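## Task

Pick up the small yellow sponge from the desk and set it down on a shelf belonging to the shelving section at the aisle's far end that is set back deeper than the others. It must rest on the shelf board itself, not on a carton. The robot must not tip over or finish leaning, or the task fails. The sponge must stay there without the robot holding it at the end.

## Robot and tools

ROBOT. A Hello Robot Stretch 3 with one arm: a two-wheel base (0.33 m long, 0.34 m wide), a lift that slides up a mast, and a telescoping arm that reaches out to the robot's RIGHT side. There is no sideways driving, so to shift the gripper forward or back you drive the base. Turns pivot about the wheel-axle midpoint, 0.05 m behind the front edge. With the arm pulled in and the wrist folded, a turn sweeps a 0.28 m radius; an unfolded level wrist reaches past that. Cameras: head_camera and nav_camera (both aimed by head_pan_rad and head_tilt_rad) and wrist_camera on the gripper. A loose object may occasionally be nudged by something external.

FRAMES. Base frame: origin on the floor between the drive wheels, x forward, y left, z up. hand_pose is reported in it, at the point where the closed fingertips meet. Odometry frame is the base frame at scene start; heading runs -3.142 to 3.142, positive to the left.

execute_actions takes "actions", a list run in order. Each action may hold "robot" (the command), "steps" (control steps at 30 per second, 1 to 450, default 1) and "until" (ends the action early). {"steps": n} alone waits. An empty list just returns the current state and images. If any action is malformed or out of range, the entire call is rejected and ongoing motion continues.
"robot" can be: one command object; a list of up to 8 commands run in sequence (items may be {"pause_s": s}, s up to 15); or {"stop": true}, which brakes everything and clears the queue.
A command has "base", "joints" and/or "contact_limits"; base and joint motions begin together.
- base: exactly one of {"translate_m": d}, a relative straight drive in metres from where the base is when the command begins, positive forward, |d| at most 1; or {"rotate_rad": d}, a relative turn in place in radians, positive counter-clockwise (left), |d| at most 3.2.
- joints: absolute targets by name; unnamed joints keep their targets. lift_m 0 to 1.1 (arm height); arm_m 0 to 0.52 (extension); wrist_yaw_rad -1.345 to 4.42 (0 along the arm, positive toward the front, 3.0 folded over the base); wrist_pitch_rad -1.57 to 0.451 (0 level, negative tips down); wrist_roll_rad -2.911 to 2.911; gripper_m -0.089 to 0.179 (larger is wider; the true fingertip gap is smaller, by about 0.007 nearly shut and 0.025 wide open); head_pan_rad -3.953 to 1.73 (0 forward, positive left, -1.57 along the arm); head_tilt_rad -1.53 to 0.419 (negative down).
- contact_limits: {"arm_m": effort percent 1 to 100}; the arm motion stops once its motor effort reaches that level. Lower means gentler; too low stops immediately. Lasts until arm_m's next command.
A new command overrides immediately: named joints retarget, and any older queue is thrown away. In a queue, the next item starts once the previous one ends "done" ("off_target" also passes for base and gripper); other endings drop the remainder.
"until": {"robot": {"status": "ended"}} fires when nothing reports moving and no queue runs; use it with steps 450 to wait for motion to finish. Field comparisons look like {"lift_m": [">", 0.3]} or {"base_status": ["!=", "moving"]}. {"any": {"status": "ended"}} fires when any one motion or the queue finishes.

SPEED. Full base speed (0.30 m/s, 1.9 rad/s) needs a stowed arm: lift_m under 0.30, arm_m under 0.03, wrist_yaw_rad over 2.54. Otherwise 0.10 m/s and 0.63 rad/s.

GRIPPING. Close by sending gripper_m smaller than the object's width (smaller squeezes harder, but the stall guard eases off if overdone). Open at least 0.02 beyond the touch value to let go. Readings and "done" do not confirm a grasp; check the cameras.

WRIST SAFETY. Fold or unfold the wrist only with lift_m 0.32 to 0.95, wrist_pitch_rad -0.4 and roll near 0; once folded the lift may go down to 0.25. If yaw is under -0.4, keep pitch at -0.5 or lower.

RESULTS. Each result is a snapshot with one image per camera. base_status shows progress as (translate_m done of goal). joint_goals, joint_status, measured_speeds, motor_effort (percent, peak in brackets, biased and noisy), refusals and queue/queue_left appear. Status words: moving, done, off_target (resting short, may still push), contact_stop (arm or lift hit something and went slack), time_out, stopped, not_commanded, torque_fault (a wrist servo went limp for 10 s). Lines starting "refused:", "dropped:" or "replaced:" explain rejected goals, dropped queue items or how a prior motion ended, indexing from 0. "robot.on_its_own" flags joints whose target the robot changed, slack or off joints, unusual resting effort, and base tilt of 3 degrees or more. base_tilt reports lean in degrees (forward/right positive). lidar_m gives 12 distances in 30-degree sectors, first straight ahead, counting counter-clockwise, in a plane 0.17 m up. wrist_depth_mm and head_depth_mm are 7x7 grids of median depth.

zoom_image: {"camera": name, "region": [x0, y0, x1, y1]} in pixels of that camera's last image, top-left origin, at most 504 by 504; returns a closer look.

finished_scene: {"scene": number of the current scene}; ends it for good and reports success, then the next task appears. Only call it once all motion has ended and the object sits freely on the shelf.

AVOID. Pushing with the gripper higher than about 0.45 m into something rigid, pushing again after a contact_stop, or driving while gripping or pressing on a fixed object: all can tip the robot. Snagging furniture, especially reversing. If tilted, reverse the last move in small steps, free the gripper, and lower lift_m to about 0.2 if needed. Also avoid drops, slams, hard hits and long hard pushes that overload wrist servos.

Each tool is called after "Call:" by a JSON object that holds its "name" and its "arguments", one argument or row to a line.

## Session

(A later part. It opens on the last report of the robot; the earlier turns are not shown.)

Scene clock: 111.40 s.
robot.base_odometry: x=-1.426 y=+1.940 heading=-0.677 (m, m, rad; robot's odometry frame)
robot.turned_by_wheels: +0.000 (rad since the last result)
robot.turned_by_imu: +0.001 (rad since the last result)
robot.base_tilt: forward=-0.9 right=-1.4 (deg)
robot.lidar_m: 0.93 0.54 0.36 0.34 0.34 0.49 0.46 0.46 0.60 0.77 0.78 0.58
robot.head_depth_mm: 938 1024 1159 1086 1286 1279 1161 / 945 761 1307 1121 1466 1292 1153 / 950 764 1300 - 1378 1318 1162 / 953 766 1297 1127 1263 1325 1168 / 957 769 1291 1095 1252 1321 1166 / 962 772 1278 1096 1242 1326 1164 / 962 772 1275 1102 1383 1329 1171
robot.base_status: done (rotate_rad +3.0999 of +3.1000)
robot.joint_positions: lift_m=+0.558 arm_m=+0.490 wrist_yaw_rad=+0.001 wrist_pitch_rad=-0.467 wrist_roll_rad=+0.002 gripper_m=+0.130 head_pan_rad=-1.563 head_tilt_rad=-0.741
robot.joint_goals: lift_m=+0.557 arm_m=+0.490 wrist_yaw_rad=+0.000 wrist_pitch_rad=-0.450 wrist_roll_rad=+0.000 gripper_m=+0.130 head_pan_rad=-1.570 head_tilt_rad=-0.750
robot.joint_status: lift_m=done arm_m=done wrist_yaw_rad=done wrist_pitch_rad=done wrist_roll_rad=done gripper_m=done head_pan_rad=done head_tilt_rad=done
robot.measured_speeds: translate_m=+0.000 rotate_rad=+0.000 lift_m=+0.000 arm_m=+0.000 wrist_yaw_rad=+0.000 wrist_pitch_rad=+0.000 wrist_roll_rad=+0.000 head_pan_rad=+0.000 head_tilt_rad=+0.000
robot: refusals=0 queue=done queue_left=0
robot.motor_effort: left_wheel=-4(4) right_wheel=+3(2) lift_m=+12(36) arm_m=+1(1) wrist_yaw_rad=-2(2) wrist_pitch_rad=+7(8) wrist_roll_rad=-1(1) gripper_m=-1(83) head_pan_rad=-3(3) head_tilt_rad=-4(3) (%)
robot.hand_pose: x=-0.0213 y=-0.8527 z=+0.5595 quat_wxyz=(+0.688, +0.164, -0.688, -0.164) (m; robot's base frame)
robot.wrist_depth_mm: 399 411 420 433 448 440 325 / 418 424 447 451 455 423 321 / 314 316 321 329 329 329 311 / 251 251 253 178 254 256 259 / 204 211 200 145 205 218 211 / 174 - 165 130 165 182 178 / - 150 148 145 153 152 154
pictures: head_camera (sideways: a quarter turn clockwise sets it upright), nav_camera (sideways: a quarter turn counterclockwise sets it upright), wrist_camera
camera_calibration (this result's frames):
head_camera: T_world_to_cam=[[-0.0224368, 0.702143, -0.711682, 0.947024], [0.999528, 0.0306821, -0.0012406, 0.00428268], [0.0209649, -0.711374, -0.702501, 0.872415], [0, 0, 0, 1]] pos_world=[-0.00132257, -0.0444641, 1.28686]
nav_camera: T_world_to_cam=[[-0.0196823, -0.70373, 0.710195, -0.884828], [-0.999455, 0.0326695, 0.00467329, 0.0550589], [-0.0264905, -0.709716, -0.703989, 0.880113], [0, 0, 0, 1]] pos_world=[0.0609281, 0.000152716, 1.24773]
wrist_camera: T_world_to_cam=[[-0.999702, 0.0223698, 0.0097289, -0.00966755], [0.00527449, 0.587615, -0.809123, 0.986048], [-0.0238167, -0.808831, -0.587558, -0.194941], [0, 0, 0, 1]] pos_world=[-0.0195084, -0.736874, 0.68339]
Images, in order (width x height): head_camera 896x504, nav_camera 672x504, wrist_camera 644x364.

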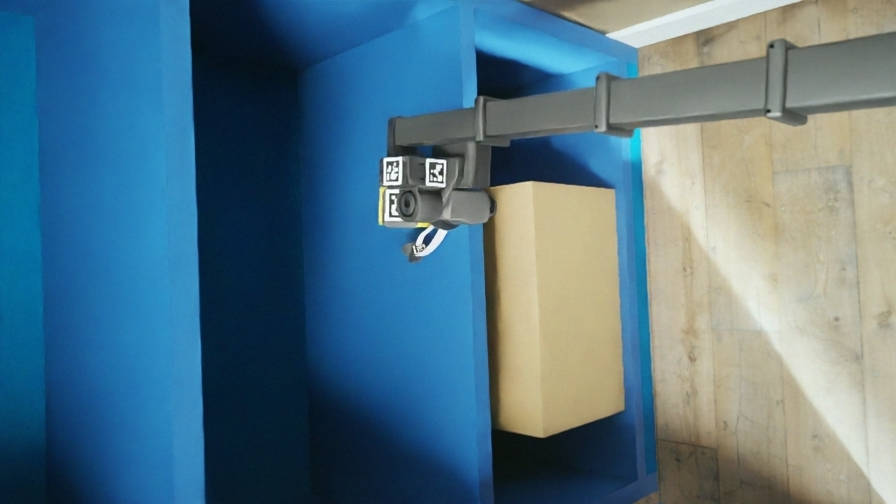

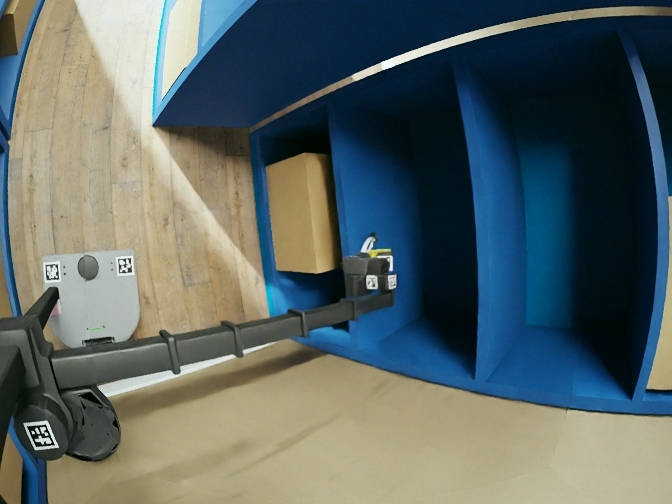

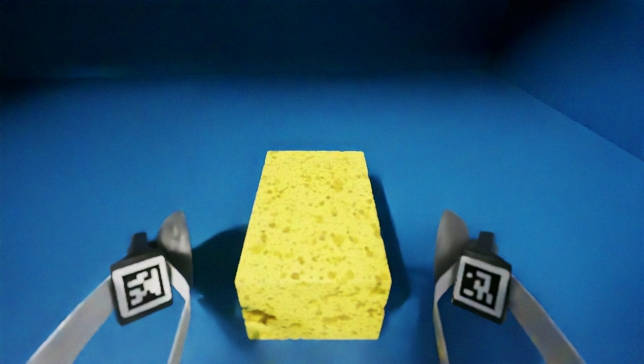

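Call:
{"name": "execute_actions", "arguments": {
  "actions": [
    {"robot": {"joints": {"lift_m": 0.585, "arm_m": 0.33}}, "steps": 450, "until": {"robot": {"status": "ended"}}}
  ]
}}

Scene clock: 113.90 s.
robot.base_odometry: x=-1.426 y=+1.940 heading=-0.677 (m, m, rad; robot's odometry frame)
robot.turned_by_wheels: +0.000 (rad since the last result)
robot.turned_by_imu: +0.001 (rad since the last result)
robot.base_tilt: forward=-0.8 right=-1.3 (deg)
robot.lidar_m: 0.93 0.54 0.36 0.34 0.34 0.49 0.46 0.46 0.60 0.77 0.77 0.58
robot.head_depth_mm: 941 1021 1161 1087 1293 1280 1179 / 944 762 1306 1094 - 1309 1165 / 950 765 1300 1089 1377 1317 1162 / 957 767 1289 1092 1290 1318 1161 / 958 771 1284 1093 1254 1327 1163 / 960 771 1275 1099 1242 1325 1165 / 964 774 1276 1099 1382 1322 1170
robot.base_status: done (rotate_rad +3.0999 of +3.1000)
robot.joint_positions: lift_m=+0.584 arm_m=+0.330 wrist_yaw_rad=+0.001 wrist_pitch_rad=-0.467 wrist_roll_rad=+0.002 gripper_m=+0.130 head_pan_rad=-1.563 head_tilt_rad=-0.741
robot.joint_goals: lift_m=+0.585 arm_m=+0.330 wrist_yaw_rad=+0.000 wrist_pitch_rad=-0.450 wrist_roll_rad=+0.000 gripper_m=+0.130 head_pan_rad=-1.570 head_tilt_rad=-0.750
robot.joint_status: lift_m=done arm_m=done wrist_yaw_rad=done wrist_pitch_rad=done wrist_roll_rad=done gripper_m=done head_pan_rad=done head_tilt_rad=done
robot.measured_speeds: translate_m=+0.000 rotate_rad=+0.000 lift_m=+0.000 arm_m=+0.000 wrist_yaw_rad=+0.000 wrist_pitch_rad=+0.000 wrist_roll_rad=+0.000 head_pan_rad=+0.000 head_tilt_rad=+0.000
robot: refusals=0 queue=done queue_left=0
robot.motor_effort: left_wheel=-4(4) right_wheel=+3(3) lift_m=+35(38) arm_m=-3(3) wrist_yaw_rad=-2(2) wrist_pitch_rad=+7(7) wrist_roll_rad=-1(1) gripper_m=+0(0) head_pan_rad=-2(3) head_tilt_rad=-4(4) (%)
robot.hand_pose: x=-0.0213 y=-0.6932 z=+0.5863 quat_wxyz=(+0.688, +0.164, -0.688, -0.164) (m; robot's base frame)
robot.wrist_depth_mm: 533 550 567 580 606 479 332 / 511 522 526 537 537 474 335 / 377 374 381 305 387 387 340 / 293 296 298 287 301 302 304 / 241 250 252 263 267 276 304 / 405 - 422 423 738 437 367 / 364 370 388 396 650 546 393
pictures: head_camera (sideways: a quarter turn clockwise sets it upright), nav_camera (sideways: a quarter turn counterclockwise sets it upright), wrist_camera
camera_calibration (this result's frames):
head_camera: T_world_to_cam=[[-0.0224368, 0.702143, -0.711682, 0.947024], [0.999528, 0.0306823, -0.0012406, 0.00428268], [0.0209649, -0.711374, -0.702501, 0.872415], [0, 0, 0, 1]] pos_world=[-0.00132257, -0.0444641, 1.28686]
nav_camera: T_world_to_cam=[[-0.0196822, -0.70373, 0.710195, -0.884828], [-0.999455, 0.0326694, 0.00467329, 0.0550589], [-0.0264904, -0.709716, -0.703989, 0.880113], [0, 0, 0, 1]] pos_world=[0.0609281, 0.000152722, 1.24773]
wrist_camera: T_world_to_cam=[[-0.999702, 0.0223694, 0.00972933, -0.0134963], [0.00527391, 0.587615, -0.809123, 0.91399], [-0.0238167, -0.808831, -0.587558, -0.0502098], [0, 0, 0, 1]] pos_world=[-0.0195084, -0.577384, 0.710161]
Images, in order (width x height): head_camera 896x504, nav_camera 672x504, wrist_camera 644x364.

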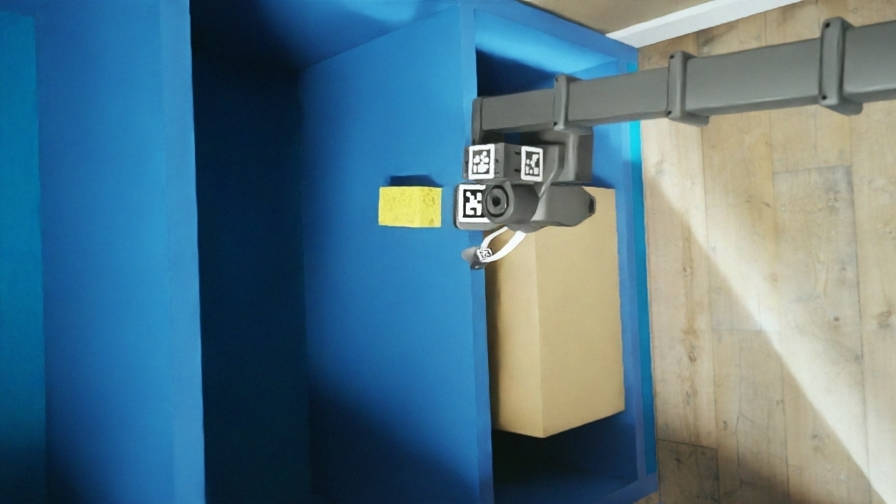

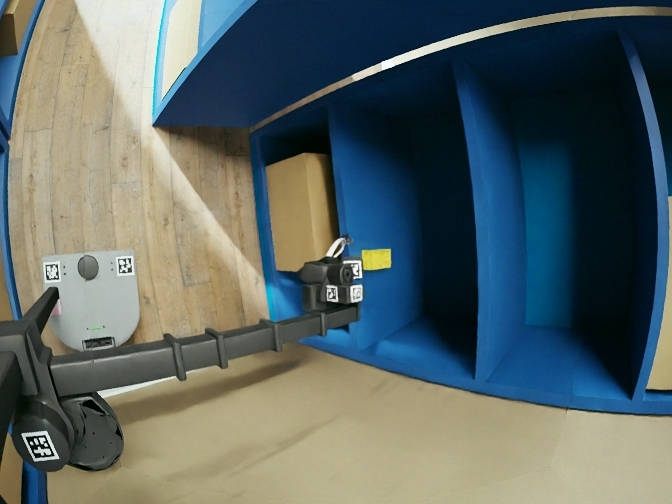

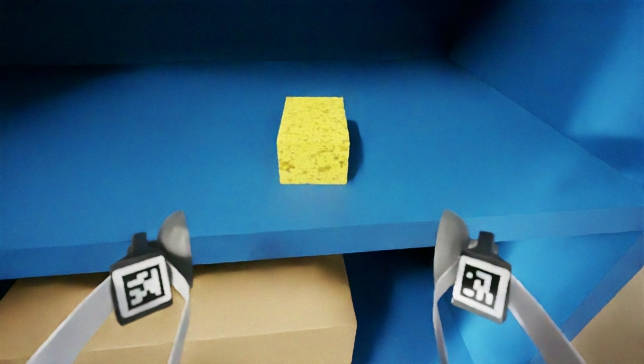

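Call:
{"name": "finished_scene", "arguments": {
  "scene": 1
}}

The scene is finished: the task was done.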